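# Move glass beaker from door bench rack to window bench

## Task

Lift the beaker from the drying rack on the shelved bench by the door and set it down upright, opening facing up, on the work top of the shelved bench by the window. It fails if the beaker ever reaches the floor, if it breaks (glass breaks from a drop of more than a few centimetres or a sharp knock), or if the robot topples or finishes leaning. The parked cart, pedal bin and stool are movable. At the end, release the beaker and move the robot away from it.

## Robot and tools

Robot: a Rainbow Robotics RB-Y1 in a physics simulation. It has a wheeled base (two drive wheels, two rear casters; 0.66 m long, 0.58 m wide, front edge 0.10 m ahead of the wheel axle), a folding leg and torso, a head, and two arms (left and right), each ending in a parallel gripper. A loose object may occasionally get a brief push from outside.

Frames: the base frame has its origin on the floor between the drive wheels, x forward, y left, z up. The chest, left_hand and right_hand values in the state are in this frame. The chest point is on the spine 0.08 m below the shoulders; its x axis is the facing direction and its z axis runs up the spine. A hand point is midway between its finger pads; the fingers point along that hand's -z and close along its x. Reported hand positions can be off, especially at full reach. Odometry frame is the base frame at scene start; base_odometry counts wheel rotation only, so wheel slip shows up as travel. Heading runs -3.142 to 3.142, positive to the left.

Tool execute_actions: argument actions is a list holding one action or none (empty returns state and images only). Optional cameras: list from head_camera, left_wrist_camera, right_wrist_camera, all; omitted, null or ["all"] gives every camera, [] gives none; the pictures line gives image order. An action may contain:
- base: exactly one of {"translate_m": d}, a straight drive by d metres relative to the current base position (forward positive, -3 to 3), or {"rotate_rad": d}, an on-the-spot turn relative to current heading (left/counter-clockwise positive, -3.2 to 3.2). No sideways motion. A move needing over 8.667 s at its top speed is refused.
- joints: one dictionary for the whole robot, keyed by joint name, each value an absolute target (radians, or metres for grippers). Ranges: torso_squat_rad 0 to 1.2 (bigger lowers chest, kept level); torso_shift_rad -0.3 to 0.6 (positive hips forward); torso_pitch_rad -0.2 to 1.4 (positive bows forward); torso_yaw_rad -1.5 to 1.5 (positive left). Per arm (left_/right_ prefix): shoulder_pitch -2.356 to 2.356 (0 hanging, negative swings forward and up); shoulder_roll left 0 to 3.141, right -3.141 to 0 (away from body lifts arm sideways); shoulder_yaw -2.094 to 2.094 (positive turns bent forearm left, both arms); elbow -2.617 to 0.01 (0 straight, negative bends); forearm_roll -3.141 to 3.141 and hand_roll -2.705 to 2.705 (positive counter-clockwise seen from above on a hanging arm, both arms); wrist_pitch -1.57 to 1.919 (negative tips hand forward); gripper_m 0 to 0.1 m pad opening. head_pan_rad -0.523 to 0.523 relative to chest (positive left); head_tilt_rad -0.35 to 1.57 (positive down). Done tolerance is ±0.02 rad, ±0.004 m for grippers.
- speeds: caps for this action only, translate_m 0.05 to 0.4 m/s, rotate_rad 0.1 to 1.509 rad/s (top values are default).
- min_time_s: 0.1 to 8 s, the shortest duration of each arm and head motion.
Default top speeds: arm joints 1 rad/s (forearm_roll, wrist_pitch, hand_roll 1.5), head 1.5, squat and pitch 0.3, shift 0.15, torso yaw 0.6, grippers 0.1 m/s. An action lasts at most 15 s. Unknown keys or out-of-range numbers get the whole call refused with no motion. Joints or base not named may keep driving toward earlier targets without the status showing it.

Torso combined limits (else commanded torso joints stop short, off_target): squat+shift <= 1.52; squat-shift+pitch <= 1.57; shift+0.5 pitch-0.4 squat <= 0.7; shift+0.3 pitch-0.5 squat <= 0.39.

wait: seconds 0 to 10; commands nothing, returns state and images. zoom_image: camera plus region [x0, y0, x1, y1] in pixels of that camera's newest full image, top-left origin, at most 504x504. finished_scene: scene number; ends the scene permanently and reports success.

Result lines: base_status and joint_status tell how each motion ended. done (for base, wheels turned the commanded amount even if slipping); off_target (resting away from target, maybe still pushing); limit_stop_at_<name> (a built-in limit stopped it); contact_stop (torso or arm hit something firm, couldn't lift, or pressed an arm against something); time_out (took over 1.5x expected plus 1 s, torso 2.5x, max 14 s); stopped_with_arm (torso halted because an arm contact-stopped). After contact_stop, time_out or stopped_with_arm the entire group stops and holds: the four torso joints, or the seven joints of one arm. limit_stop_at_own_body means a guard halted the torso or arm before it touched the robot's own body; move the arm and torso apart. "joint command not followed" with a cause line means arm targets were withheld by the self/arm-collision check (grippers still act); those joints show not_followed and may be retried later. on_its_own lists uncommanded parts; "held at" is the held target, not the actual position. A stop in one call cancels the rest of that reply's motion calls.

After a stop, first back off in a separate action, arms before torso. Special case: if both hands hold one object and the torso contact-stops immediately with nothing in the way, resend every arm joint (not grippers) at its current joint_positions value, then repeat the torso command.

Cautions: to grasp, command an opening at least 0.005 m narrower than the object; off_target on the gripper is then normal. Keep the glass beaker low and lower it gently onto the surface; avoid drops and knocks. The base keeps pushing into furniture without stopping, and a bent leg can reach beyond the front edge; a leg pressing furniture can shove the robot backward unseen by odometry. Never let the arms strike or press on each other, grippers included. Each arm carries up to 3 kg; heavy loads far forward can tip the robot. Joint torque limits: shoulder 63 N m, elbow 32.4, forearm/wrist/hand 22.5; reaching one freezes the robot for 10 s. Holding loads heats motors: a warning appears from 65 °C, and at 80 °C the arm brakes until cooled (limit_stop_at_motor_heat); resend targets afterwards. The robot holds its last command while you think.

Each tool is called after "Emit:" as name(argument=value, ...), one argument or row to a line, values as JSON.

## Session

Emit:
execute_actions(
  actions=[
    {"joints":{"head_tilt_rad":0.15}},
  ],
  cameras=["head_camera"],
)

Scene clock: 0.80 s.
base_odometry: x=+0.000 y=+0.000 heading=+0.000 (m, m, rad; odometry frame)
base_status: not commanded
joint_positions: torso_squat_rad=+0.350 torso_shift_rad=+0.000 torso_pitch_rad=+0.000 torso_yaw_rad=+0.000 left_shoulder_pitch_rad=-0.042 left_shoulder_roll_rad=+0.036 left_shoulder_yaw_rad=+0.014 left_elbow_rad=-0.193 left_forearm_roll_rad=-0.029 left_wrist_pitch_rad=-0.003 left_hand_roll_rad=-0.040 left_gripper_m=+0.100 right_shoulder_pitch_rad=+0.010 right_shoulder_roll_rad=-0.015 right_shoulder_yaw_rad=+0.011 right_elbow_rad=-0.094 right_forearm_roll_rad=-0.044 right_wrist_pitch_rad=+0.006 right_hand_roll_rad=-0.045 right_gripper_m=+0.100 head_pan_rad=-0.001 head_tilt_rad=+0.150
joint_status: all done
chest: x=-0.2281 y=+0.0006 z=+1.2476 quat_wxyz=(+1.000, +0.000, +0.000, +0.000) (m; base frame)
left_hand: x=-0.1037 y=+0.2470 z=+0.5728 quat_wxyz=(+0.992, +0.021, -0.117, -0.036) (m; base frame)
right_hand: x=-0.1906 y=-0.2308 z=+0.5641 quat_wxyz=(+0.998, -0.006, -0.040, -0.041) (m; base frame)
pictures: head_camera
Images, in order (width x height): head_camera 896x504.

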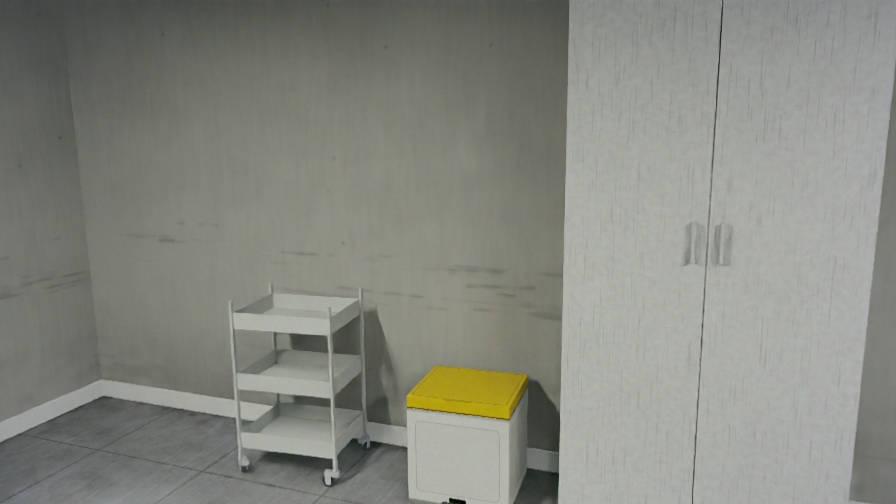

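Similar layout; rack is to the right.

Emit:
execute_actions(
  actions=[
    {"base":{"rotate_rad":-1.9},"joints":{"left_hand_roll_rad":1.57,"right_forearm_roll_rad":1.51}},
  ],
  cameras=["head_camera"],
)

Scene clock: 6.10 s.
base_odometry: x=+0.000 y=+0.000 heading=-1.899 (m, m, rad; odometry frame)
base_status: done
joint_positions: torso_squat_rad=+0.350 torso_shift_rad=+0.000 torso_pitch_rad=+0.000 torso_yaw_rad=+0.000 left_shoulder_pitch_rad=-0.042 left_shoulder_roll_rad=+0.036 left_shoulder_yaw_rad=+0.014 left_elbow_rad=-0.193 left_forearm_roll_rad=-0.029 left_wrist_pitch_rad=-0.003 left_hand_roll_rad=+1.570 left_gripper_m=+0.100 right_shoulder_pitch_rad=+0.010 right_shoulder_roll_rad=-0.015 right_shoulder_yaw_rad=+0.011 right_elbow_rad=-0.094 right_forearm_roll_rad=+1.510 right_wrist_pitch_rad=+0.006 right_hand_roll_rad=-0.045 right_gripper_m=+0.100 head_pan_rad=-0.001 head_tilt_rad=+0.150
joint_status: all done
chest: x=-0.2281 y=+0.0006 z=+1.2476 quat_wxyz=(+1.000, +0.000, +0.000, +0.000) (m; base frame)
left_hand: x=-0.1037 y=+0.2470 z=+0.5728 quat_wxyz=(+0.714, -0.069, -0.096, +0.690) (m; base frame)
right_hand: x=-0.1894 y=-0.2322 z=+0.5642 quat_wxyz=(+0.740, -0.036, -0.024, +0.671) (m; base frame)
pictures: head_camera
Images, in order (width x height): head_camera 896x504.

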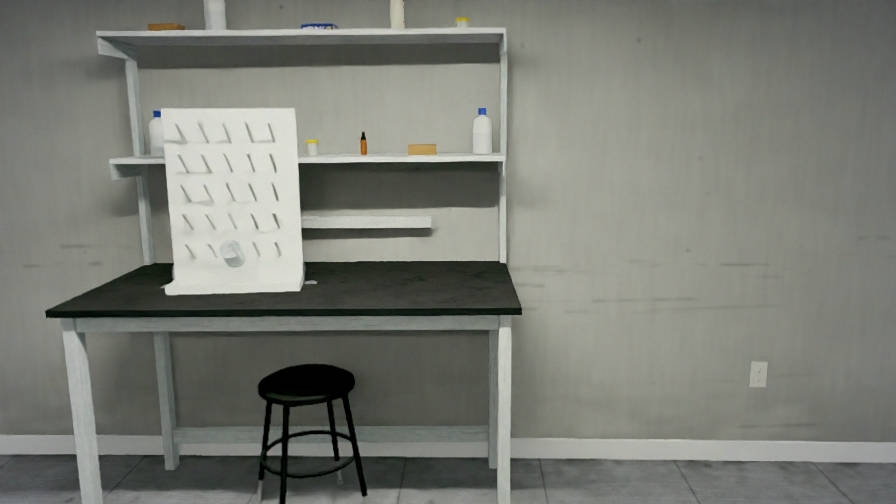

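Emit:
execute_actions(
  actions=[
    {"base":{"rotate_rad":0.4}},
  ],
  cameras=[],
)

Emit:
execute_actions(
  actions=[
    {"base":{"translate_m":1.49}},
  ],
  cameras=[],
)

Emit:
execute_actions(
  actions=[
    {"base":{"rotate_rad":-0.41},"joints":{"torso_squat_rad":0.55,"left_shoulder_pitch_rad":-0.15,"left_shoulder_roll_rad":0.0,"left_shoulder_yaw_rad":0,"left_elbow_rad":-1.55,"left_forearm_roll_rad":0,"left_wrist_pitch_rad":-0.05,"head_pan_rad":0.25,"head_tilt_rad":0.5}},
  ],
  cameras=["head_camera","left_wrist_camera"],
)

Scene clock: 10.47 s.
base_odometry: x=+0.000 y=+0.000 heading=-1.502 (m, m, rad; odometry frame)
base_status: done
joint_positions: torso_squat_rad=+0.350 torso_shift_rad=+0.000 torso_pitch_rad=+0.000 torso_yaw_rad=+0.000 left_shoulder_pitch_rad=-0.042 left_shoulder_roll_rad=+0.036 left_shoulder_yaw_rad=+0.014 left_elbow_rad=-0.193 left_forearm_roll_rad=-0.029 left_wrist_pitch_rad=-0.003 left_hand_roll_rad=+1.570 left_gripper_m=+0.100 right_shoulder_pitch_rad=+0.010 right_shoulder_roll_rad=-0.015 right_shoulder_yaw_rad=+0.011 right_elbow_rad=-0.094 right_forearm_roll_rad=+1.510 right_wrist_pitch_rad=+0.006 right_hand_roll_rad=-0.045 right_gripper_m=+0.100 head_pan_rad=-0.001 head_tilt_rad=+0.150
joint_status: not commanded
chest: x=-0.2281 y=+0.0006 z=+1.2476 quat_wxyz=(+1.000, +0.000, +0.000, +0.000) (m; base frame)
left_hand: x=-0.1037 y=+0.2470 z=+0.5728 quat_wxyz=(+0.714, -0.069, -0.096, +0.690) (m; base frame)
right_hand: x=-0.1894 y=-0.2322 z=+0.5642 quat_wxyz=(+0.740, -0.036, -0.024, +0.671) (m; base frame)
pictures: none
No camera images: the call's "cameras" was empty. Leave "cameras" out to get every camera's image.

Scene clock: 15.53 s.
base_odometry: x=+0.103 y=-1.486 heading=-1.501 (m, m, rad; odometry frame)
base_status: done
joint_positions: torso_squat_rad=+0.350 torso_shift_rad=+0.000 torso_pitch_rad=+0.000 torso_yaw_rad=+0.000 left_shoulder_pitch_rad=-0.042 left_shoulder_roll_rad=+0.036 left_shoulder_yaw_rad=+0.014 left_elbow_rad=-0.193 left_forearm_roll_rad=-0.029 left_wrist_pitch_rad=-0.003 left_hand_roll_rad=+1.570 left_gripper_m=+0.100 right_shoulder_pitch_rad=+0.010 right_shoulder_roll_rad=-0.015 right_shoulder_yaw_rad=+0.011 right_elbow_rad=-0.094 right_forearm_roll_rad=+1.510 right_wrist_pitch_rad=+0.006 right_hand_roll_rad=-0.045 right_gripper_m=+0.100 head_pan_rad=-0.001 head_tilt_rad=+0.150
joint_status: not commanded
chest: x=-0.2280 y=+0.0006 z=+1.2476 quat_wxyz=(+1.000, +0.000, +0.000, +0.000) (m; base frame)
left_hand: x=-0.1037 y=+0.2470 z=+0.5728 quat_wxyz=(+0.714, -0.069, -0.096, +0.690) (m; base frame)
right_hand: x=-0.1894 y=-0.2322 z=+0.5642 quat_wxyz=(+0.740, -0.036, -0.024, +0.671) (m; base frame)
pictures: none
No camera images: the call's "cameras" was empty. Leave "cameras" out to get every camera's image.

Scene clock: 17.80 s.
base_odometry: x=+0.104 y=-1.486 heading=-1.910 (m, m, rad; odometry frame)
base_status: done
joint_positions: torso_squat_rad=+0.550 torso_shift_rad=+0.000 torso_pitch_rad=+0.000 torso_yaw_rad=+0.000 left_shoulder_pitch_rad=-0.150 left_shoulder_roll_rad=+0.000 left_shoulder_yaw_rad=+0.000 left_elbow_rad=-1.550 left_forearm_roll_rad=+0.000 left_wrist_pitch_rad=-0.050 left_hand_roll_rad=+1.570 left_gripper_m=+0.100 right_shoulder_pitch_rad=+0.010 right_shoulder_roll_rad=-0.015 right_shoulder_yaw_rad=+0.011 right_elbow_rad=-0.094 right_forearm_roll_rad=+1.510 right_wrist_pitch_rad=+0.006 right_hand_roll_rad=-0.045 right_gripper_m=+0.100 head_pan_rad=+0.250 head_tilt_rad=+0.500
joint_status: all done
chest: x=-0.2281 y=+0.0006 z=+1.1867 quat_wxyz=(+1.000, +0.000, +0.000, +0.000) (m; base frame)
left_hand: x=+0.3259 y=+0.1928 z=+1.0367 quat_wxyz=(+0.468, -0.554, -0.528, +0.443) (m; base frame)
right_hand: x=-0.1894 y=-0.2322 z=+0.5033 quat_wxyz=(+0.740, -0.036, -0.024, +0.671) (m; base frame)
pictures: head_camera, left_wrist_camera
Images, in order (width x height): head_camera 896x504, left_wrist_camera 644x364.

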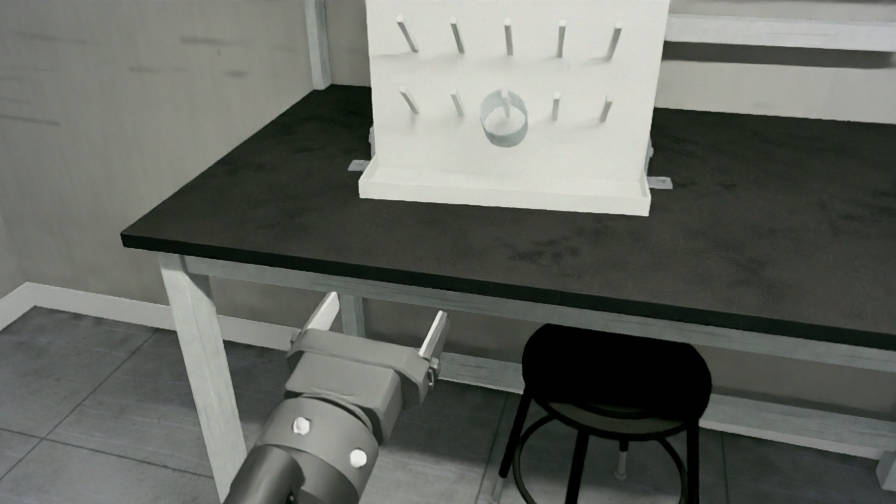

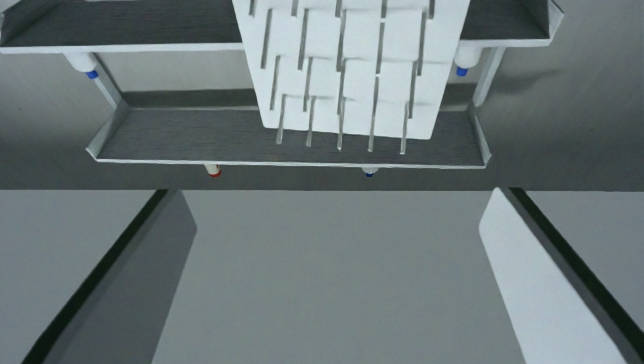

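Emit:
execute_actions(
  actions=[
    {"base":{"translate_m":0.16},"joints":{"torso_squat_rad":0.33,"torso_shift_rad":0.3,"torso_yaw_rad":-0.03}},
  ],
  cameras=["head_camera","left_wrist_camera"],
)

Scene clock: 21.87 s.
base_odometry: x=+0.050 y=-1.637 heading=-1.911 (m, m, rad; odometry frame)
base_status: done
joint_positions: torso_squat_rad=+0.330 torso_shift_rad=+0.300 torso_pitch_rad=+0.000 torso_yaw_rad=-0.030 left_shoulder_pitch_rad=-0.150 left_shoulder_roll_rad=+0.000 left_shoulder_yaw_rad=+0.000 left_elbow_rad=-1.550 left_forearm_roll_rad=+0.000 left_wrist_pitch_rad=-0.050 left_hand_roll_rad=+1.570 left_gripper_m=+0.100 right_shoulder_pitch_rad=+0.010 right_shoulder_roll_rad=-0.015 right_shoulder_yaw_rad=+0.011 right_elbow_rad=-0.094 right_forearm_roll_rad=+1.510 right_wrist_pitch_rad=+0.006 right_hand_roll_rad=-0.045 right_gripper_m=+0.100 head_pan_rad=+0.250 head_tilt_rad=+0.500
joint_status: all done
chest: x=-0.0322 y=+0.0006 z=+1.2226 quat_wxyz=(+1.000, +0.000, +0.000, -0.015) (m; base frame)
left_hand: x=+0.5272 y=+0.1764 z=+1.0724 quat_wxyz=(+0.475, -0.561, -0.519, +0.436) (m; base frame)
right_hand: x=-0.0004 y=-0.2333 z=+0.5392 quat_wxyz=(+0.750, -0.036, -0.024, +0.660) (m; base frame)
pictures: head_camera, left_wrist_camera
Images, in order (width x height): head_camera 896x504, left_wrist_camera 644x364.

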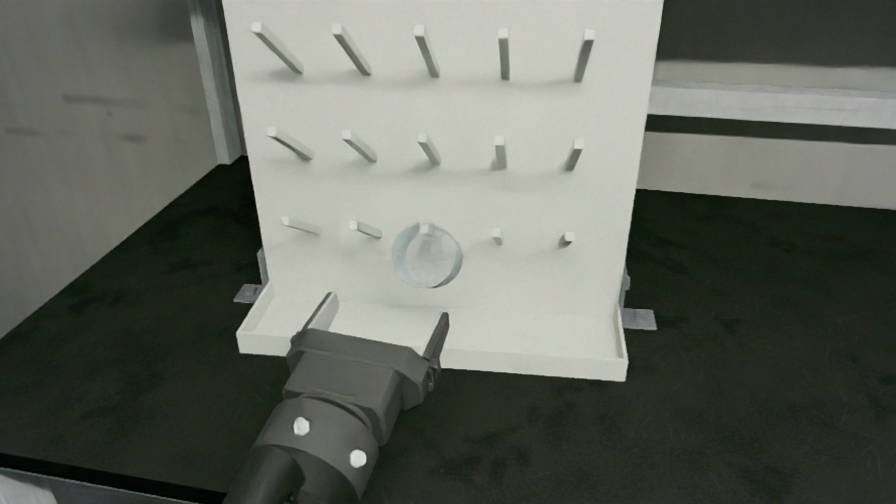

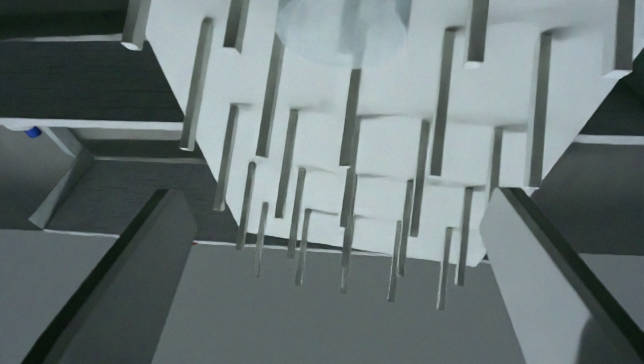

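Emit:
execute_actions(
  actions=[
    {"base":{"translate_m":0.07},"speeds":{"translate_m":0.06},"joints":{"torso_squat_rad":0.48,"torso_yaw_rad":-0.036}},
  ],
  cameras=["head_camera","left_wrist_camera"],
)

Scene clock: 24.73 s.
base_odometry: x=+0.027 y=-1.703 heading=-1.911 (m, m, rad; odometry frame)
base_status: done
joint_positions: torso_squat_rad=+0.480 torso_shift_rad=+0.300 torso_pitch_rad=+0.000 torso_yaw_rad=-0.036 left_shoulder_pitch_rad=-0.150 left_shoulder_roll_rad=+0.000 left_shoulder_yaw_rad=+0.000 left_elbow_rad=-1.550 left_forearm_roll_rad=+0.000 left_wrist_pitch_rad=-0.050 left_hand_roll_rad=+1.570 left_gripper_m=+0.100 right_shoulder_pitch_rad=+0.010 right_shoulder_roll_rad=-0.015 right_shoulder_yaw_rad=+0.011 right_elbow_rad=-0.094 right_forearm_roll_rad=+1.510 right_wrist_pitch_rad=+0.006 right_hand_roll_rad=-0.045 right_gripper_m=+0.100 head_pan_rad=+0.250 head_tilt_rad=+0.500
joint_status: all done
chest: x=-0.0445 y=+0.0006 z=+1.1831 quat_wxyz=(+1.000, +0.000, +0.000, -0.018) (m; base frame)
left_hand: x=+0.5160 y=+0.1730 z=+1.0330 quat_wxyz=(+0.476, -0.563, -0.518, +0.434) (m; base frame)
right_hand: x=-0.0140 y=-0.2335 z=+0.4997 quat_wxyz=(+0.752, -0.037, -0.024, +0.658) (m; base frame)
pictures: head_camera, left_wrist_camera
Images, in order (width x height): head_camera 896x504, left_wrist_camera 644x364.

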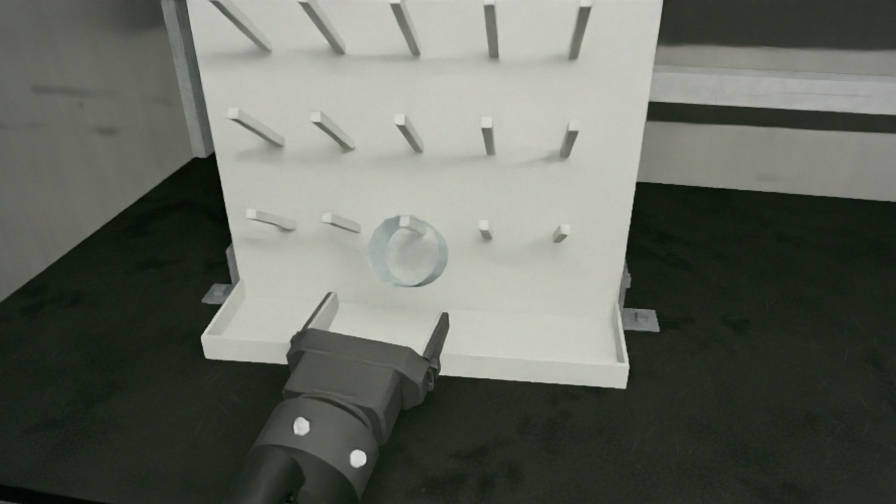

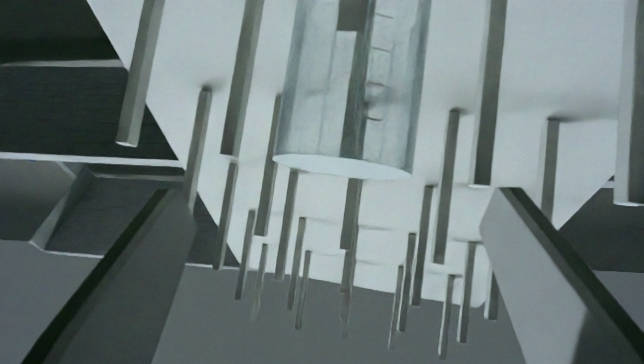

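Emit:
execute_actions(
  actions=[
    {"base":{"translate_m":0.06},"speeds":{"translate_m":0.06},"joints":{"torso_squat_rad":0.44,"torso_yaw_rad":-0.028}},
  ],
  cameras=["head_camera","left_wrist_camera"],
)

Scene clock: 27.00 s.
base_odometry: x=+0.007 y=-1.759 heading=-1.912 (m, m, rad; odometry frame)
base_status: done
joint_positions: torso_squat_rad=+0.440 torso_shift_rad=+0.300 torso_pitch_rad=+0.000 torso_yaw_rad=-0.028 left_shoulder_pitch_rad=-0.150 left_shoulder_roll_rad=+0.000 left_shoulder_yaw_rad=+0.000 left_elbow_rad=-1.550 left_forearm_roll_rad=+0.000 left_wrist_pitch_rad=-0.050 left_hand_roll_rad=+1.570 left_gripper_m=+0.100 right_shoulder_pitch_rad=+0.010 right_shoulder_roll_rad=-0.015 right_shoulder_yaw_rad=+0.011 right_elbow_rad=-0.094 right_forearm_roll_rad=+1.510 right_wrist_pitch_rad=+0.006 right_hand_roll_rad=-0.045 right_gripper_m=+0.100 head_pan_rad=+0.250 head_tilt_rad=+0.500
joint_status: all done
chest: x=-0.0408 y=+0.0006 z=+1.1950 quat_wxyz=(+1.000, +0.000, +0.000, -0.014) (m; base frame)
left_hand: x=+0.5183 y=+0.1774 z=+1.0449 quat_wxyz=(+0.474, -0.561, -0.520, +0.436) (m; base frame)
right_hand: x=-0.0085 y=-0.2332 z=+0.5116 quat_wxyz=(+0.750, -0.036, -0.024, +0.660) (m; base frame)
pictures: head_camera, left_wrist_camera
Images, in order (width x height): head_camera 896x504, left_wrist_camera 644x364.

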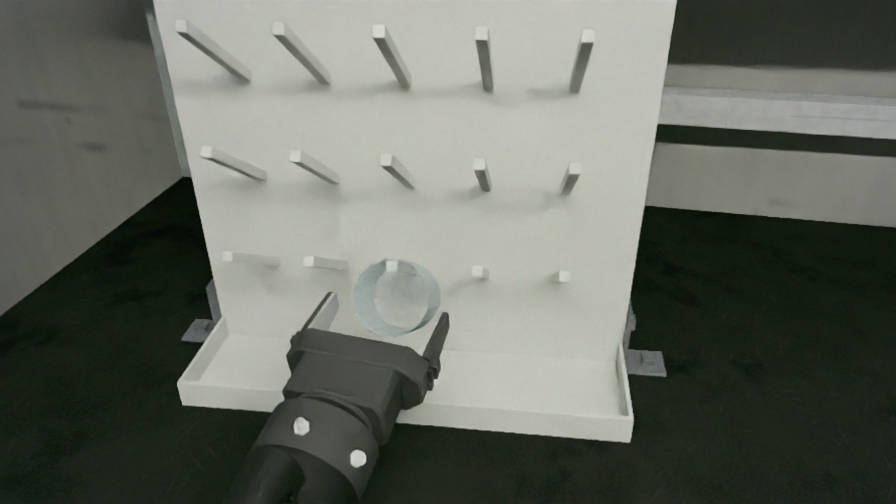

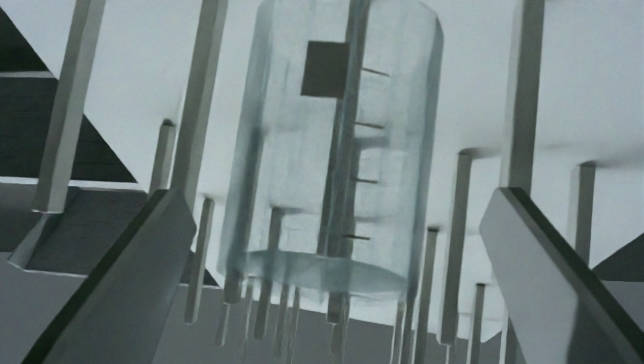

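Emit:
execute_actions(
  actions=[
    {"base":{"translate_m":0.03},"speeds":{"translate_m":0.05},"joints":{"torso_yaw_rad":-0.04}},
  ],
  cameras=["head_camera","left_wrist_camera"],
)

Emit:
execute_actions(
  actions=[
    {"joints":{"left_gripper_m":0.058}},
  ],
  cameras=["head_camera","left_wrist_camera"],
)

Scene clock: 28.73 s.
base_odometry: x=-0.003 y=-1.788 heading=-1.912 (m, m, rad; odometry frame)
base_status: done
joint_positions: torso_squat_rad=+0.440 torso_shift_rad=+0.300 torso_pitch_rad=+0.000 torso_yaw_rad=-0.040 left_shoulder_pitch_rad=-0.150 left_shoulder_roll_rad=+0.000 left_shoulder_yaw_rad=+0.000 left_elbow_rad=-1.550 left_forearm_roll_rad=+0.000 left_wrist_pitch_rad=-0.050 left_hand_roll_rad=+1.570 left_gripper_m=+0.100 right_shoulder_pitch_rad=+0.010 right_shoulder_roll_rad=-0.015 right_shoulder_yaw_rad=+0.011 right_elbow_rad=-0.094 right_forearm_roll_rad=+1.510 right_wrist_pitch_rad=+0.006 right_hand_roll_rad=-0.045 right_gripper_m=+0.100 head_pan_rad=+0.250 head_tilt_rad=+0.500
joint_status: all done
chest: x=-0.0408 y=+0.0006 z=+1.1950 quat_wxyz=(+1.000, +0.000, +0.000, -0.020) (m; base frame)
left_hand: x=+0.5204 y=+0.1707 z=+1.0449 quat_wxyz=(+0.477, -0.564, -0.516, +0.433) (m; base frame)
right_hand: x=-0.0113 y=-0.2336 z=+0.5116 quat_wxyz=(+0.754, -0.037, -0.024, +0.656) (m; base frame)
pictures: head_camera, left_wrist_camera
Images, in order (width x height): head_camera 896x504, left_wrist_camera 644x364.

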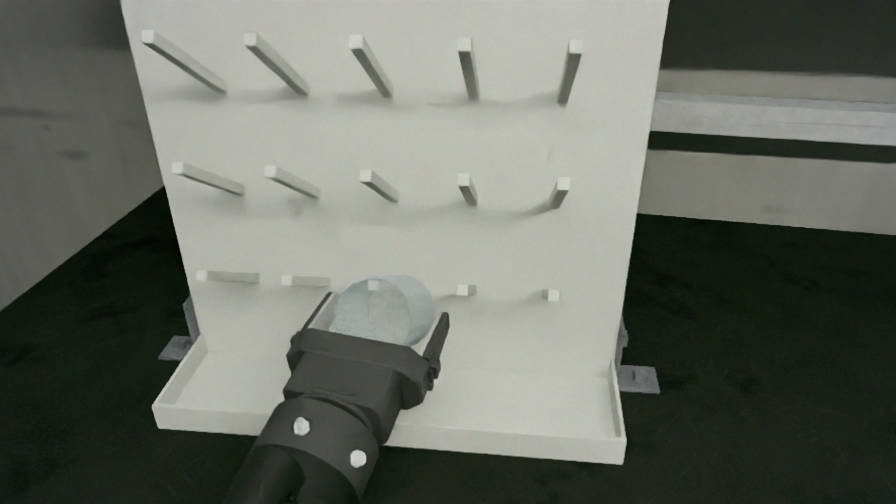

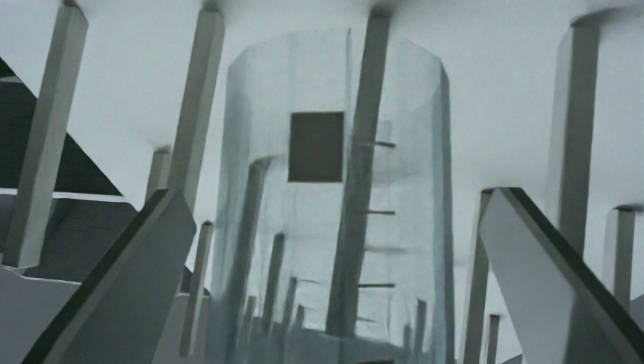

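Scene clock: 29.63 s.
base_odometry: x=-0.003 y=-1.788 heading=-1.912 (m, m, rad; odometry frame)
base_status: not commanded
joint_positions: torso_squat_rad=+0.440 torso_shift_rad=+0.300 torso_pitch_rad=+0.000 torso_yaw_rad=-0.040 left_shoulder_pitch_rad=-0.150 left_shoulder_roll_rad=+0.000 left_shoulder_yaw_rad=+0.000 left_elbow_rad=-1.550 left_forearm_roll_rad=+0.000 left_wrist_pitch_rad=-0.050 left_hand_roll_rad=+1.570 left_gripper_m=+0.070 right_shoulder_pitch_rad=+0.010 right_shoulder_roll_rad=-0.015 right_shoulder_yaw_rad=+0.011 right_elbow_rad=-0.094 right_forearm_roll_rad=+1.510 right_wrist_pitch_rad=+0.006 right_hand_roll_rad=-0.045 right_gripper_m=+0.100 head_pan_rad=+0.250 head_tilt_rad=+0.500
joint_status: left_gripper_m off_target (ended at +0.070, target +0.058)
chest: x=-0.0408 y=+0.0006 z=+1.1950 quat_wxyz=(+1.000, +0.000, +0.000, -0.020) (m; base frame)
left_hand: x=+0.5203 y=+0.1707 z=+1.0449 quat_wxyz=(+0.477, -0.564, -0.516, +0.433) (m; base frame)
right_hand: x=-0.0113 y=-0.2336 z=+0.5116 quat_wxyz=(+0.754, -0.037, -0.024, +0.656) (m; base frame)
pictures: head_camera, left_wrist_camera
Images, in order (width x height): head_camera 896x504, left_wrist_camera 644x364.

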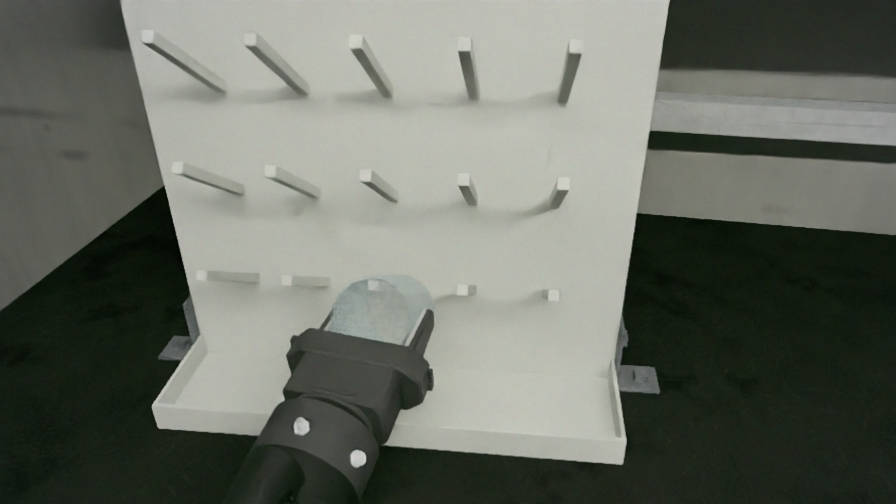

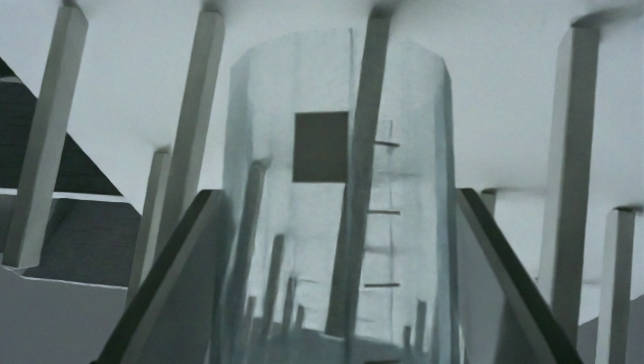

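Emit:
execute_actions(
  actions=[
    {"joints":{"torso_squat_rad":0.3,"torso_shift_rad":0.25}},
  ],
  cameras=[],
)

Emit:
execute_actions(
  actions=[
    {"joints":{"torso_squat_rad":0.15,"torso_shift_rad":0.13}},
  ],
  cameras=["head_camera","left_wrist_camera"],
)

Scene clock: 32.10 s.
base_odometry: x=-0.003 y=-1.788 heading=-1.912 (m, m, rad; odometry frame)
base_status: not commanded
joint_positions: torso_squat_rad=+0.300 torso_shift_rad=+0.250 torso_pitch_rad=+0.000 torso_yaw_rad=-0.040 left_shoulder_pitch_rad=-0.150 left_shoulder_roll_rad=+0.000 left_shoulder_yaw_rad=+0.000 left_elbow_rad=-1.550 left_forearm_roll_rad=+0.000 left_wrist_pitch_rad=-0.050 left_hand_roll_rad=+1.570 left_gripper_m=+0.070 right_shoulder_pitch_rad=+0.010 right_shoulder_roll_rad=-0.015 right_shoulder_yaw_rad=+0.011 right_elbow_rad=-0.094 right_forearm_roll_rad=+1.510 right_wrist_pitch_rad=+0.006 right_hand_roll_rad=-0.045 right_gripper_m=+0.100 head_pan_rad=+0.250 head_tilt_rad=+0.500
joint_status: all done
chest: x=-0.0625 y=+0.0006 z=+1.2379 quat_wxyz=(+1.000, +0.000, +0.000, -0.020) (m; base frame)
left_hand: x=+0.4986 y=+0.1707 z=+1.0878 quat_wxyz=(+0.477, -0.564, -0.516, +0.434) (m; base frame)
right_hand: x=-0.0331 y=-0.2336 z=+0.5545 quat_wxyz=(+0.754, -0.037, -0.024, +0.656) (m; base frame)
pictures: none
No camera images: the call's "cameras" was empty. Leave "cameras" out to get every camera's image.

Scene clock: 33.70 s.
base_odometry: x=-0.003 y=-1.788 heading=-1.912 (m, m, rad; odometry frame)
base_status: not commanded
joint_positions: torso_squat_rad=+0.150 torso_shift_rad=+0.130 torso_pitch_rad=+0.000 torso_yaw_rad=-0.040 left_shoulder_pitch_rad=-0.150 left_shoulder_roll_rad=+0.000 left_shoulder_yaw_rad=+0.000 left_elbow_rad=-1.550 left_forearm_roll_rad=+0.000 left_wrist_pitch_rad=-0.050 left_hand_roll_rad=+1.570 left_gripper_m=+0.070 right_shoulder_pitch_rad=+0.010 right_shoulder_roll_rad=-0.015 right_shoulder_yaw_rad=+0.011 right_elbow_rad=-0.094 right_forearm_roll_rad=+1.510 right_wrist_pitch_rad=+0.006 right_hand_roll_rad=-0.045 right_gripper_m=+0.100 head_pan_rad=+0.250 head_tilt_rad=+0.500
joint_status: all done
chest: x=-0.1383 y=+0.0006 z=+1.2762 quat_wxyz=(+1.000, +0.000, +0.000, -0.020) (m; base frame)
left_hand: x=+0.4229 y=+0.1707 z=+1.1261 quat_wxyz=(+0.477, -0.564, -0.516, +0.434) (m; base frame)
right_hand: x=-0.1088 y=-0.2336 z=+0.5929 quat_wxyz=(+0.754, -0.037, -0.024, +0.656) (m; base frame)
pictures: head_camera, left_wrist_camera
Images, in order (width x height): head_camera 896x504, left_wrist_camera 644x364.

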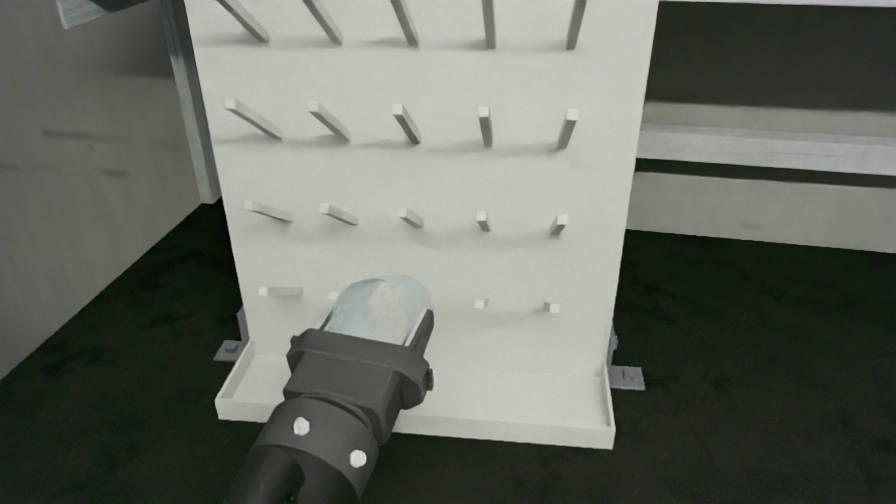

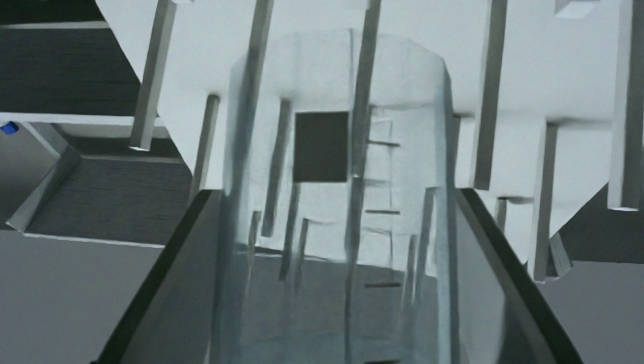

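Emit:
execute_actions(
  actions=[
    {"base":{"translate_m":-0.55},"joints":{"torso_shift_rad":0,"torso_yaw_rad":0,"head_pan_rad":0,"head_tilt_rad":0.3,"right_shoulder_pitch_rad":0.25,"right_shoulder_roll_rad":-0.051,"right_shoulder_yaw_rad":-0.22,"right_hand_roll_rad":0}},
  ],
  cameras=[],
)

Emit:
execute_actions(
  actions=[
    {"base":{"rotate_rad":-3.0},"joints":{"left_shoulder_yaw_rad":0.2,"left_elbow_rad":-1.42,"left_forearm_roll_rad":1.57,"left_wrist_pitch_rad":1.42,"right_elbow_rad":-1.8,"right_wrist_pitch_rad":-1.36,"right_forearm_roll_rad":1.47},"min_time_s":3},
  ],
  cameras=["head_camera"],
)

Scene clock: 38.27 s.
base_odometry: x=+0.181 y=-1.269 heading=-1.914 (m, m, rad; odometry frame)
base_status: done
joint_positions: torso_squat_rad=+0.150 torso_shift_rad=+0.000 torso_pitch_rad=+0.000 torso_yaw_rad=+0.000 left_shoulder_pitch_rad=-0.150 left_shoulder_roll_rad=+0.000 left_shoulder_yaw_rad=+0.000 left_elbow_rad=-1.550 left_forearm_roll_rad=+0.000 left_wrist_pitch_rad=-0.050 left_hand_roll_rad=+1.570 left_gripper_m=+0.070 right_shoulder_pitch_rad=+0.250 right_shoulder_roll_rad=-0.051 right_shoulder_yaw_rad=-0.220 right_elbow_rad=-0.094 right_forearm_roll_rad=+1.510 right_wrist_pitch_rad=+0.006 right_hand_roll_rad=+0.000 right_gripper_m=+0.100 head_pan_rad=+0.000 head_tilt_rad=+0.300
joint_status: all done
chest: x=-0.2280 y=+0.0006 z=+1.2821 quat_wxyz=(+1.000, +0.000, +0.000, +0.000) (m; base frame)
left_hand: x=+0.3259 y=+0.1930 z=+1.1319 quat_wxyz=(+0.468, -0.553, -0.528, +0.443) (m; base frame)
right_hand: x=-0.3661 y=-0.2661 z=+0.6116 quat_wxyz=(+0.818, +0.012, +0.083, +0.569) (m; base frame)
pictures: none
No camera images: the call's "cameras" was empty. Leave "cameras" out to get every camera's image.

Scene clock: 43.73 s.
base_odometry: x=+0.181 y=-1.269 heading=+1.370 (m, m, rad; odometry frame)
base_status: done
joint_positions: torso_squat_rad=+0.150 torso_shift_rad=+0.000 torso_pitch_rad=+0.000 torso_yaw_rad=+0.000 left_shoulder_pitch_rad=-0.150 left_shoulder_roll_rad=+0.000 left_shoulder_yaw_rad=+0.200 left_elbow_rad=-1.420 left_forearm_roll_rad=+1.570 left_wrist_pitch_rad=+1.420 left_hand_roll_rad=+1.570 left_gripper_m=+0.070 right_shoulder_pitch_rad=+0.250 right_shoulder_roll_rad=-0.051 right_shoulder_yaw_rad=-0.220 right_elbow_rad=-1.800 right_forearm_roll_rad=+1.470 right_wrist_pitch_rad=-1.360 right_hand_roll_rad=+0.000 right_gripper_m=+0.100 head_pan_rad=+0.000 head_tilt_rad=+0.300
joint_status: all done
chest: x=-0.2281 y=+0.0006 z=+1.2821 quat_wxyz=(+1.000, +0.000, +0.000, +0.000) (m; base frame)
left_hand: x=+0.1616 y=+0.0402 z=+1.0640 quat_wxyz=(+0.412, -0.572, +0.429, +0.565) (m; base frame)
right_hand: x=+0.0905 y=-0.1131 z=+1.0587 quat_wxyz=(+0.170, -0.178, -0.682, +0.689) (m; base frame)
pictures: head_camera
Images, in order (width x height): head_camera 896x504.

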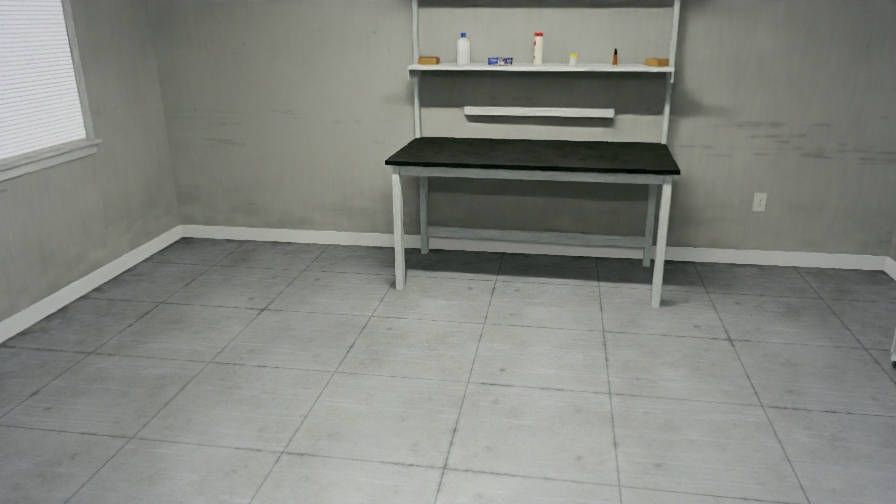

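Emit:
execute_actions(
  actions=[
    {"base":{"translate_m":0.7},"joints":{"head_tilt_rad":1.0,"right_shoulder_pitch_rad":0.1,"right_elbow_rad":-1.68,"right_shoulder_yaw_rad":-0.12,"right_wrist_pitch_rad":-1.25,"right_forearm_roll_rad":1.51},"min_time_s":2},
  ],
)

Scene clock: 48.83 s.
base_odometry: x=+0.321 y=-0.583 heading=+1.369 (m, m, rad; odometry frame)
base_status: done
joint_positions: torso_squat_rad=+0.150 torso_shift_rad=+0.000 torso_pitch_rad=+0.000 torso_yaw_rad=+0.000 left_shoulder_pitch_rad=-0.150 left_shoulder_roll_rad=+0.000 left_shoulder_yaw_rad=+0.200 left_elbow_rad=-1.420 left_forearm_roll_rad=+1.570 left_wrist_pitch_rad=+1.420 left_hand_roll_rad=+1.570 left_gripper_m=+0.070 right_shoulder_pitch_rad=+0.100 right_shoulder_roll_rad=-0.051 right_shoulder_yaw_rad=-0.120 right_elbow_rad=-1.680 right_forearm_roll_rad=+1.510 right_wrist_pitch_rad=-1.250 right_hand_roll_rad=+0.000 right_gripper_m=+0.100 head_pan_rad=+0.000 head_tilt_rad=+1.000
joint_status: all done
chest: x=-0.2279 y=+0.0006 z=+1.2821 quat_wxyz=(+1.000, +0.000, +0.000, +0.000) (m; base frame)
left_hand: x=+0.1617 y=+0.0401 z=+1.0640 quat_wxyz=(+0.412, -0.572, +0.429, +0.565) (m; base frame)
right_hand: x=+0.1339 y=-0.0720 z=+1.0608 quat_wxyz=(+0.156, -0.172, -0.687, +0.688) (m; base frame)
pictures: head_camera, left_wrist_camera, right_wrist_camera
Images, in order (width x height): head_camera 896x504, left_wrist_camera 644x364, right_wrist_camera 644x364.

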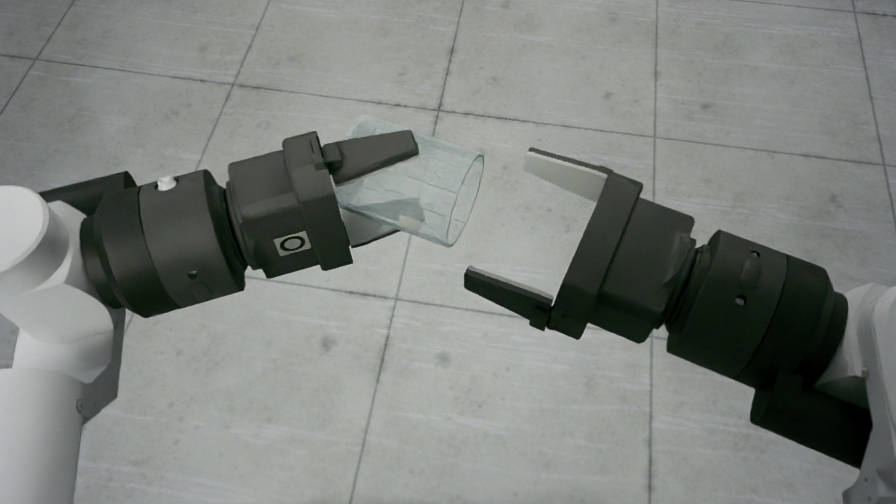

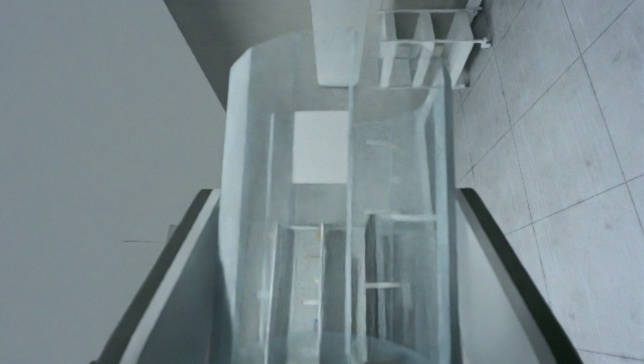

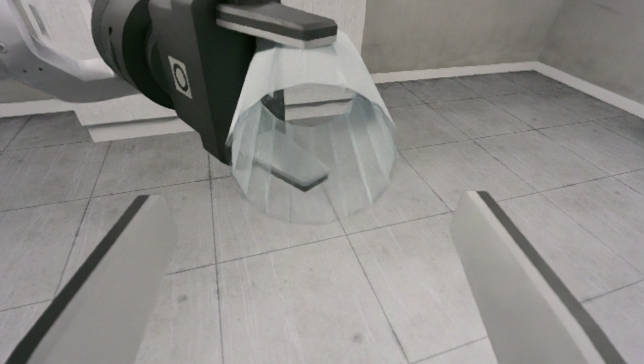

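Emit:
execute_actions(
  actions=[
    {"base":{"translate_m":0.7},"joints":{"right_shoulder_pitch_rad":-0.04,"right_elbow_rad":-1.555,"right_shoulder_yaw_rad":0.04,"right_wrist_pitch_rad":-1.085,"right_forearm_roll_rad":1.515},"min_time_s":2.5},
  ],
)

Scene clock: 52.97 s.
base_odometry: x=+0.462 y=+0.102 heading=+1.368 (m, m, rad; odometry frame)
base_status: done
joint_positions: torso_squat_rad=+0.150 torso_shift_rad=+0.000 torso_pitch_rad=+0.000 torso_yaw_rad=+0.000 left_shoulder_pitch_rad=-0.150 left_shoulder_roll_rad=+0.000 left_shoulder_yaw_rad=+0.200 left_elbow_rad=-1.420 left_forearm_roll_rad=+1.570 left_wrist_pitch_rad=+1.420 left_hand_roll_rad=+1.570 left_gripper_m=+0.070 right_shoulder_pitch_rad=-0.040 right_shoulder_roll_rad=-0.051 right_shoulder_yaw_rad=+0.040 right_elbow_rad=-1.555 right_forearm_roll_rad=+1.515 right_wrist_pitch_rad=-1.085 right_hand_roll_rad=+0.000 right_gripper_m=+0.100 head_pan_rad=+0.000 head_tilt_rad=+1.000
joint_status: all done
chest: x=-0.2279 y=+0.0006 z=+1.2821 quat_wxyz=(+1.000, +0.000, +0.000, +0.000) (m; base frame)
left_hand: x=+0.1617 y=+0.0401 z=+1.0640 quat_wxyz=(+0.412, -0.572, +0.429, +0.565) (m; base frame)
right_hand: x=+0.1666 y=-0.0108 z=+1.0646 quat_wxyz=(+0.146, -0.158, -0.693, +0.688) (m; base frame)
pictures: head_camera, left_wrist_camera, right_wrist_camera
Images, in order (width x height): head_camera 896x504, left_wrist_camera 644x364, right_wrist_camera 644x364.

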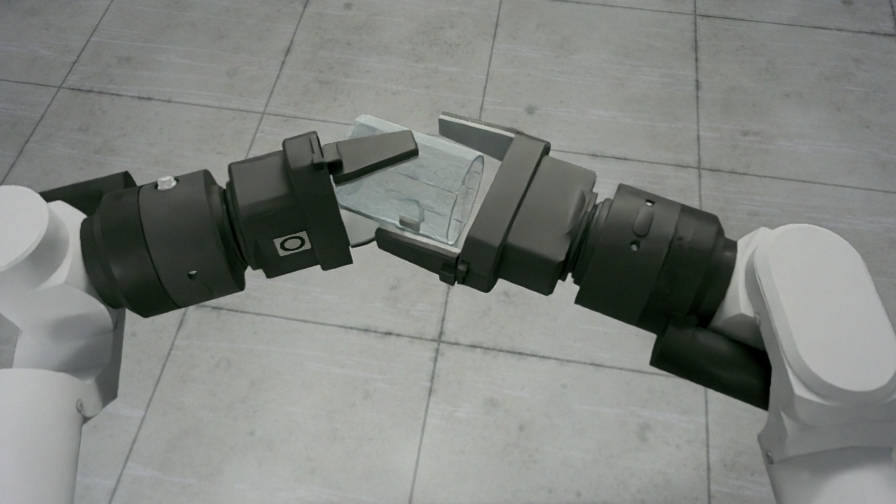

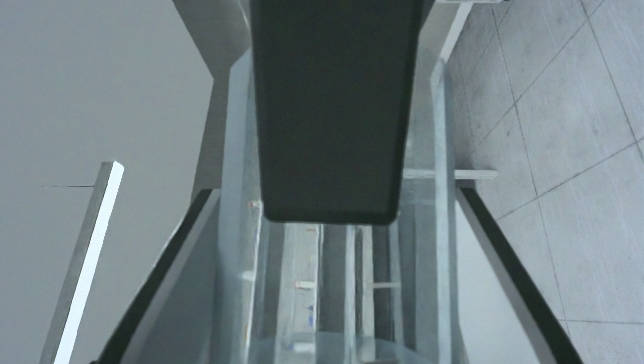

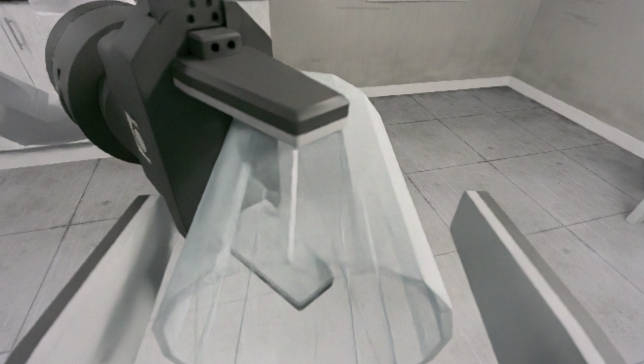

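Emit:
execute_actions(
  actions=[
    {"joints":{"right_wrist_pitch_rad":-1.108,"right_gripper_m":0.058}},
  ],
  cameras=[],
)

Emit:
execute_actions(
  actions=[
    {"joints":{"left_gripper_m":0.1}},
  ],
  cameras=[],
)

Emit:
execute_actions(
  actions=[
    {"joints":{"left_shoulder_yaw_rad":0.65,"left_wrist_pitch_rad":1.8,"head_tilt_rad":0.6},"min_time_s":0.8},
  ],
  cameras=["head_camera"],
)

Emit:
execute_actions(
  actions=[
    {"base":{"translate_m":1.6},"joints":{"right_shoulder_pitch_rad":-1.1,"right_shoulder_roll_rad":-0.2,"right_elbow_rad":-0.65,"right_shoulder_yaw_rad":-0.3,"right_wrist_pitch_rad":1.72,"right_forearm_roll_rad":0,"left_shoulder_pitch_rad":0,"left_shoulder_roll_rad":0.05,"left_elbow_rad":-0.1,"left_wrist_pitch_rad":0,"head_pan_rad":-0.3,"head_tilt_rad":0.8,"torso_squat_rad":0.35},"min_time_s":2.5},
  ],
  cameras=["head_camera","right_wrist_camera"],
)

Scene clock: 55.47 s.
base_odometry: x=+0.462 y=+0.102 heading=+1.368 (m, m, rad; odometry frame)
base_status: not commanded
joint_positions: torso_squat_rad=+0.150 torso_shift_rad=+0.000 torso_pitch_rad=+0.000 torso_yaw_rad=+0.000 left_shoulder_pitch_rad=-0.149 left_shoulder_roll_rad=+0.000 left_shoulder_yaw_rad=+0.200 left_elbow_rad=-1.420 left_forearm_roll_rad=+1.570 left_wrist_pitch_rad=+1.421 left_hand_roll_rad=+1.570 left_gripper_m=+0.070 right_shoulder_pitch_rad=-0.040 right_shoulder_roll_rad=-0.051 right_shoulder_yaw_rad=+0.039 right_elbow_rad=-1.555 right_forearm_roll_rad=+1.515 right_wrist_pitch_rad=-1.107 right_hand_roll_rad=+0.000 right_gripper_m=+0.071 head_pan_rad=+0.000 head_tilt_rad=+1.000
joint_status: right_gripper_m off_target (ended at +0.071, target +0.058); the others done
chest: x=-0.2279 y=+0.0006 z=+1.2821 quat_wxyz=(+1.000, +0.000, +0.000, +0.000) (m; base frame)
left_hand: x=+0.1613 y=+0.0403 z=+1.0637 quat_wxyz=(+0.412, -0.571, +0.430, +0.565) (m; base frame)
right_hand: x=+0.1622 y=-0.0093 z=+1.0644 quat_wxyz=(+0.138, -0.151, -0.694, +0.690) (m; base frame)
pictures: none
No camera images: the call's "cameras" was empty. Leave "cameras" out to get every camera's image.

Scene clock: 56.37 s.
base_odometry: x=+0.462 y=+0.102 heading=+1.368 (m, m, rad; odometry frame)
base_status: not commanded
joint_positions: torso_squat_rad=+0.150 torso_shift_rad=+0.000 torso_pitch_rad=+0.000 torso_yaw_rad=+0.000 left_shoulder_pitch_rad=-0.150 left_shoulder_roll_rad=+0.000 left_shoulder_yaw_rad=+0.200 left_elbow_rad=-1.420 left_forearm_roll_rad=+1.570 left_wrist_pitch_rad=+1.420 left_hand_roll_rad=+1.570 left_gripper_m=+0.099 right_shoulder_pitch_rad=-0.040 right_shoulder_roll_rad=-0.051 right_shoulder_yaw_rad=+0.040 right_elbow_rad=-1.555 right_forearm_roll_rad=+1.515 right_wrist_pitch_rad=-1.108 right_hand_roll_rad=+0.000 right_gripper_m=+0.071 head_pan_rad=+0.000 head_tilt_rad=+1.000
joint_status: all done
chest: x=-0.2279 y=+0.0006 z=+1.2821 quat_wxyz=(+1.000, +0.000, +0.000, +0.000) (m; base frame)
left_hand: x=+0.1616 y=+0.0403 z=+1.0639 quat_wxyz=(+0.411, -0.572, +0.429, +0.565) (m; base frame)
right_hand: x=+0.1618 y=-0.0088 z=+1.0644 quat_wxyz=(+0.138, -0.151, -0.695, +0.690) (m; base frame)
pictures: none
No camera images: the call's "cameras" was empty. Leave "cameras" out to get every camera's image.

Scene clock: 57.47 s.
base_odometry: x=+0.462 y=+0.102 heading=+1.368 (m, m, rad; odometry frame)
base_status: not commanded
joint_positions: torso_squat_rad=+0.150 torso_shift_rad=+0.000 torso_pitch_rad=+0.000 torso_yaw_rad=+0.000 left_shoulder_pitch_rad=-0.150 left_shoulder_roll_rad=+0.000 left_shoulder_yaw_rad=+0.650 left_elbow_rad=-1.420 left_forearm_roll_rad=+1.570 left_wrist_pitch_rad=+1.800 left_hand_roll_rad=+1.570 left_gripper_m=+0.099 right_shoulder_pitch_rad=-0.040 right_shoulder_roll_rad=-0.051 right_shoulder_yaw_rad=+0.040 right_elbow_rad=-1.555 right_forearm_roll_rad=+1.515 right_wrist_pitch_rad=-1.108 right_hand_roll_rad=+0.000 right_gripper_m=+0.071 head_pan_rad=+0.000 head_tilt_rad=+0.600
joint_status: all done
chest: x=-0.2279 y=+0.0006 z=+1.2821 quat_wxyz=(+1.000, +0.000, +0.000, +0.000) (m; base frame)
left_hand: x=+0.1308 y=+0.1620 z=+1.0722 quat_wxyz=(+0.379, -0.604, +0.423, +0.559) (m; base frame)
right_hand: x=+0.1617 y=-0.0087 z=+1.0644 quat_wxyz=(+0.138, -0.150, -0.695, +0.690) (m; base frame)
pictures: head_camera
Images, in order (width x height): head_camera 896x504.

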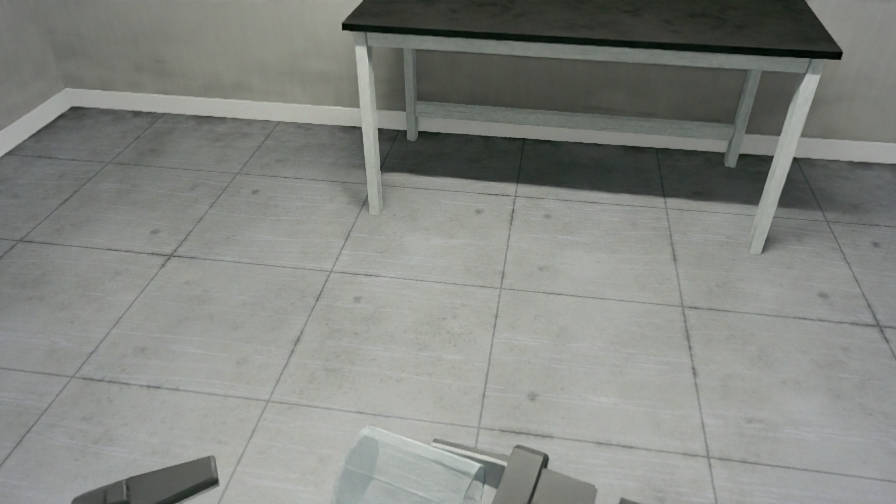

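Scene clock: 63.00 s.
base_odometry: x=+0.785 y=+1.670 heading=+1.367 (m, m, rad; odometry frame)
base_status: done
joint_positions: torso_squat_rad=+0.350 torso_shift_rad=+0.000 torso_pitch_rad=+0.000 torso_yaw_rad=+0.000 left_shoulder_pitch_rad=+0.000 left_shoulder_roll_rad=+0.050 left_shoulder_yaw_rad=+0.650 left_elbow_rad=-0.100 left_forearm_roll_rad=+1.570 left_wrist_pitch_rad=+0.000 left_hand_roll_rad=+1.570 left_gripper_m=+0.100 right_shoulder_pitch_rad=-1.099 right_shoulder_roll_rad=-0.200 right_shoulder_yaw_rad=-0.300 right_elbow_rad=-0.650 right_forearm_roll_rad=+0.000 right_wrist_pitch_rad=+1.720 right_hand_roll_rad=+0.000 right_gripper_m=+0.071 head_pan_rad=-0.300 head_tilt_rad=+0.800
joint_status: all done
chest: x=-0.2279 y=+0.0006 z=+1.2475 quat_wxyz=(+1.000, +0.000, +0.000, +0.000) (m; base frame)
left_hand: x=-0.1891 y=+0.2874 z=+0.5665 quat_wxyz=(-0.317, -0.055, -0.039, +0.946) (m; base frame)
right_hand: x=+0.2894 y=-0.2284 z=+1.0034 quat_wxyz=(+1.000, -0.008, -0.004, -0.004) (m; base frame)
pictures: head_camera, right_wrist_camera
Images, in order (width x height): head_camera 896x504, right_wrist_camera 644x364.

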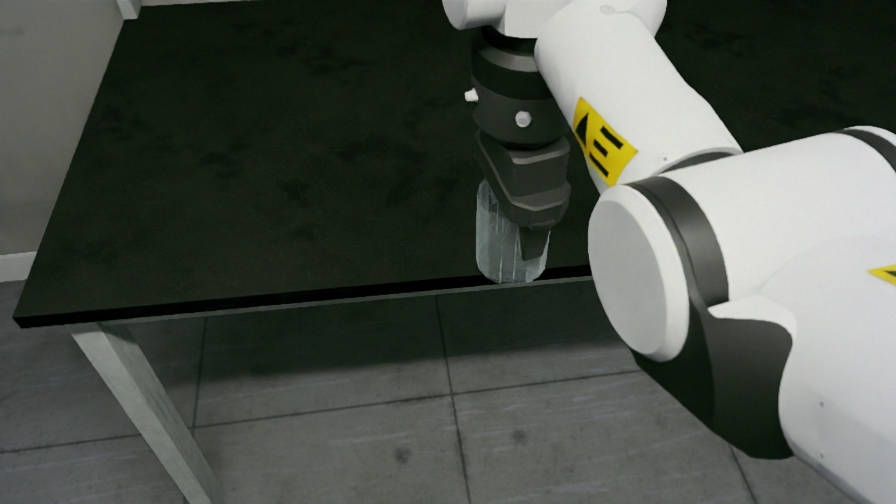

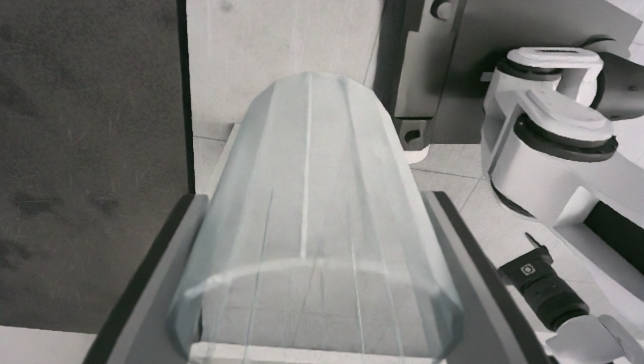

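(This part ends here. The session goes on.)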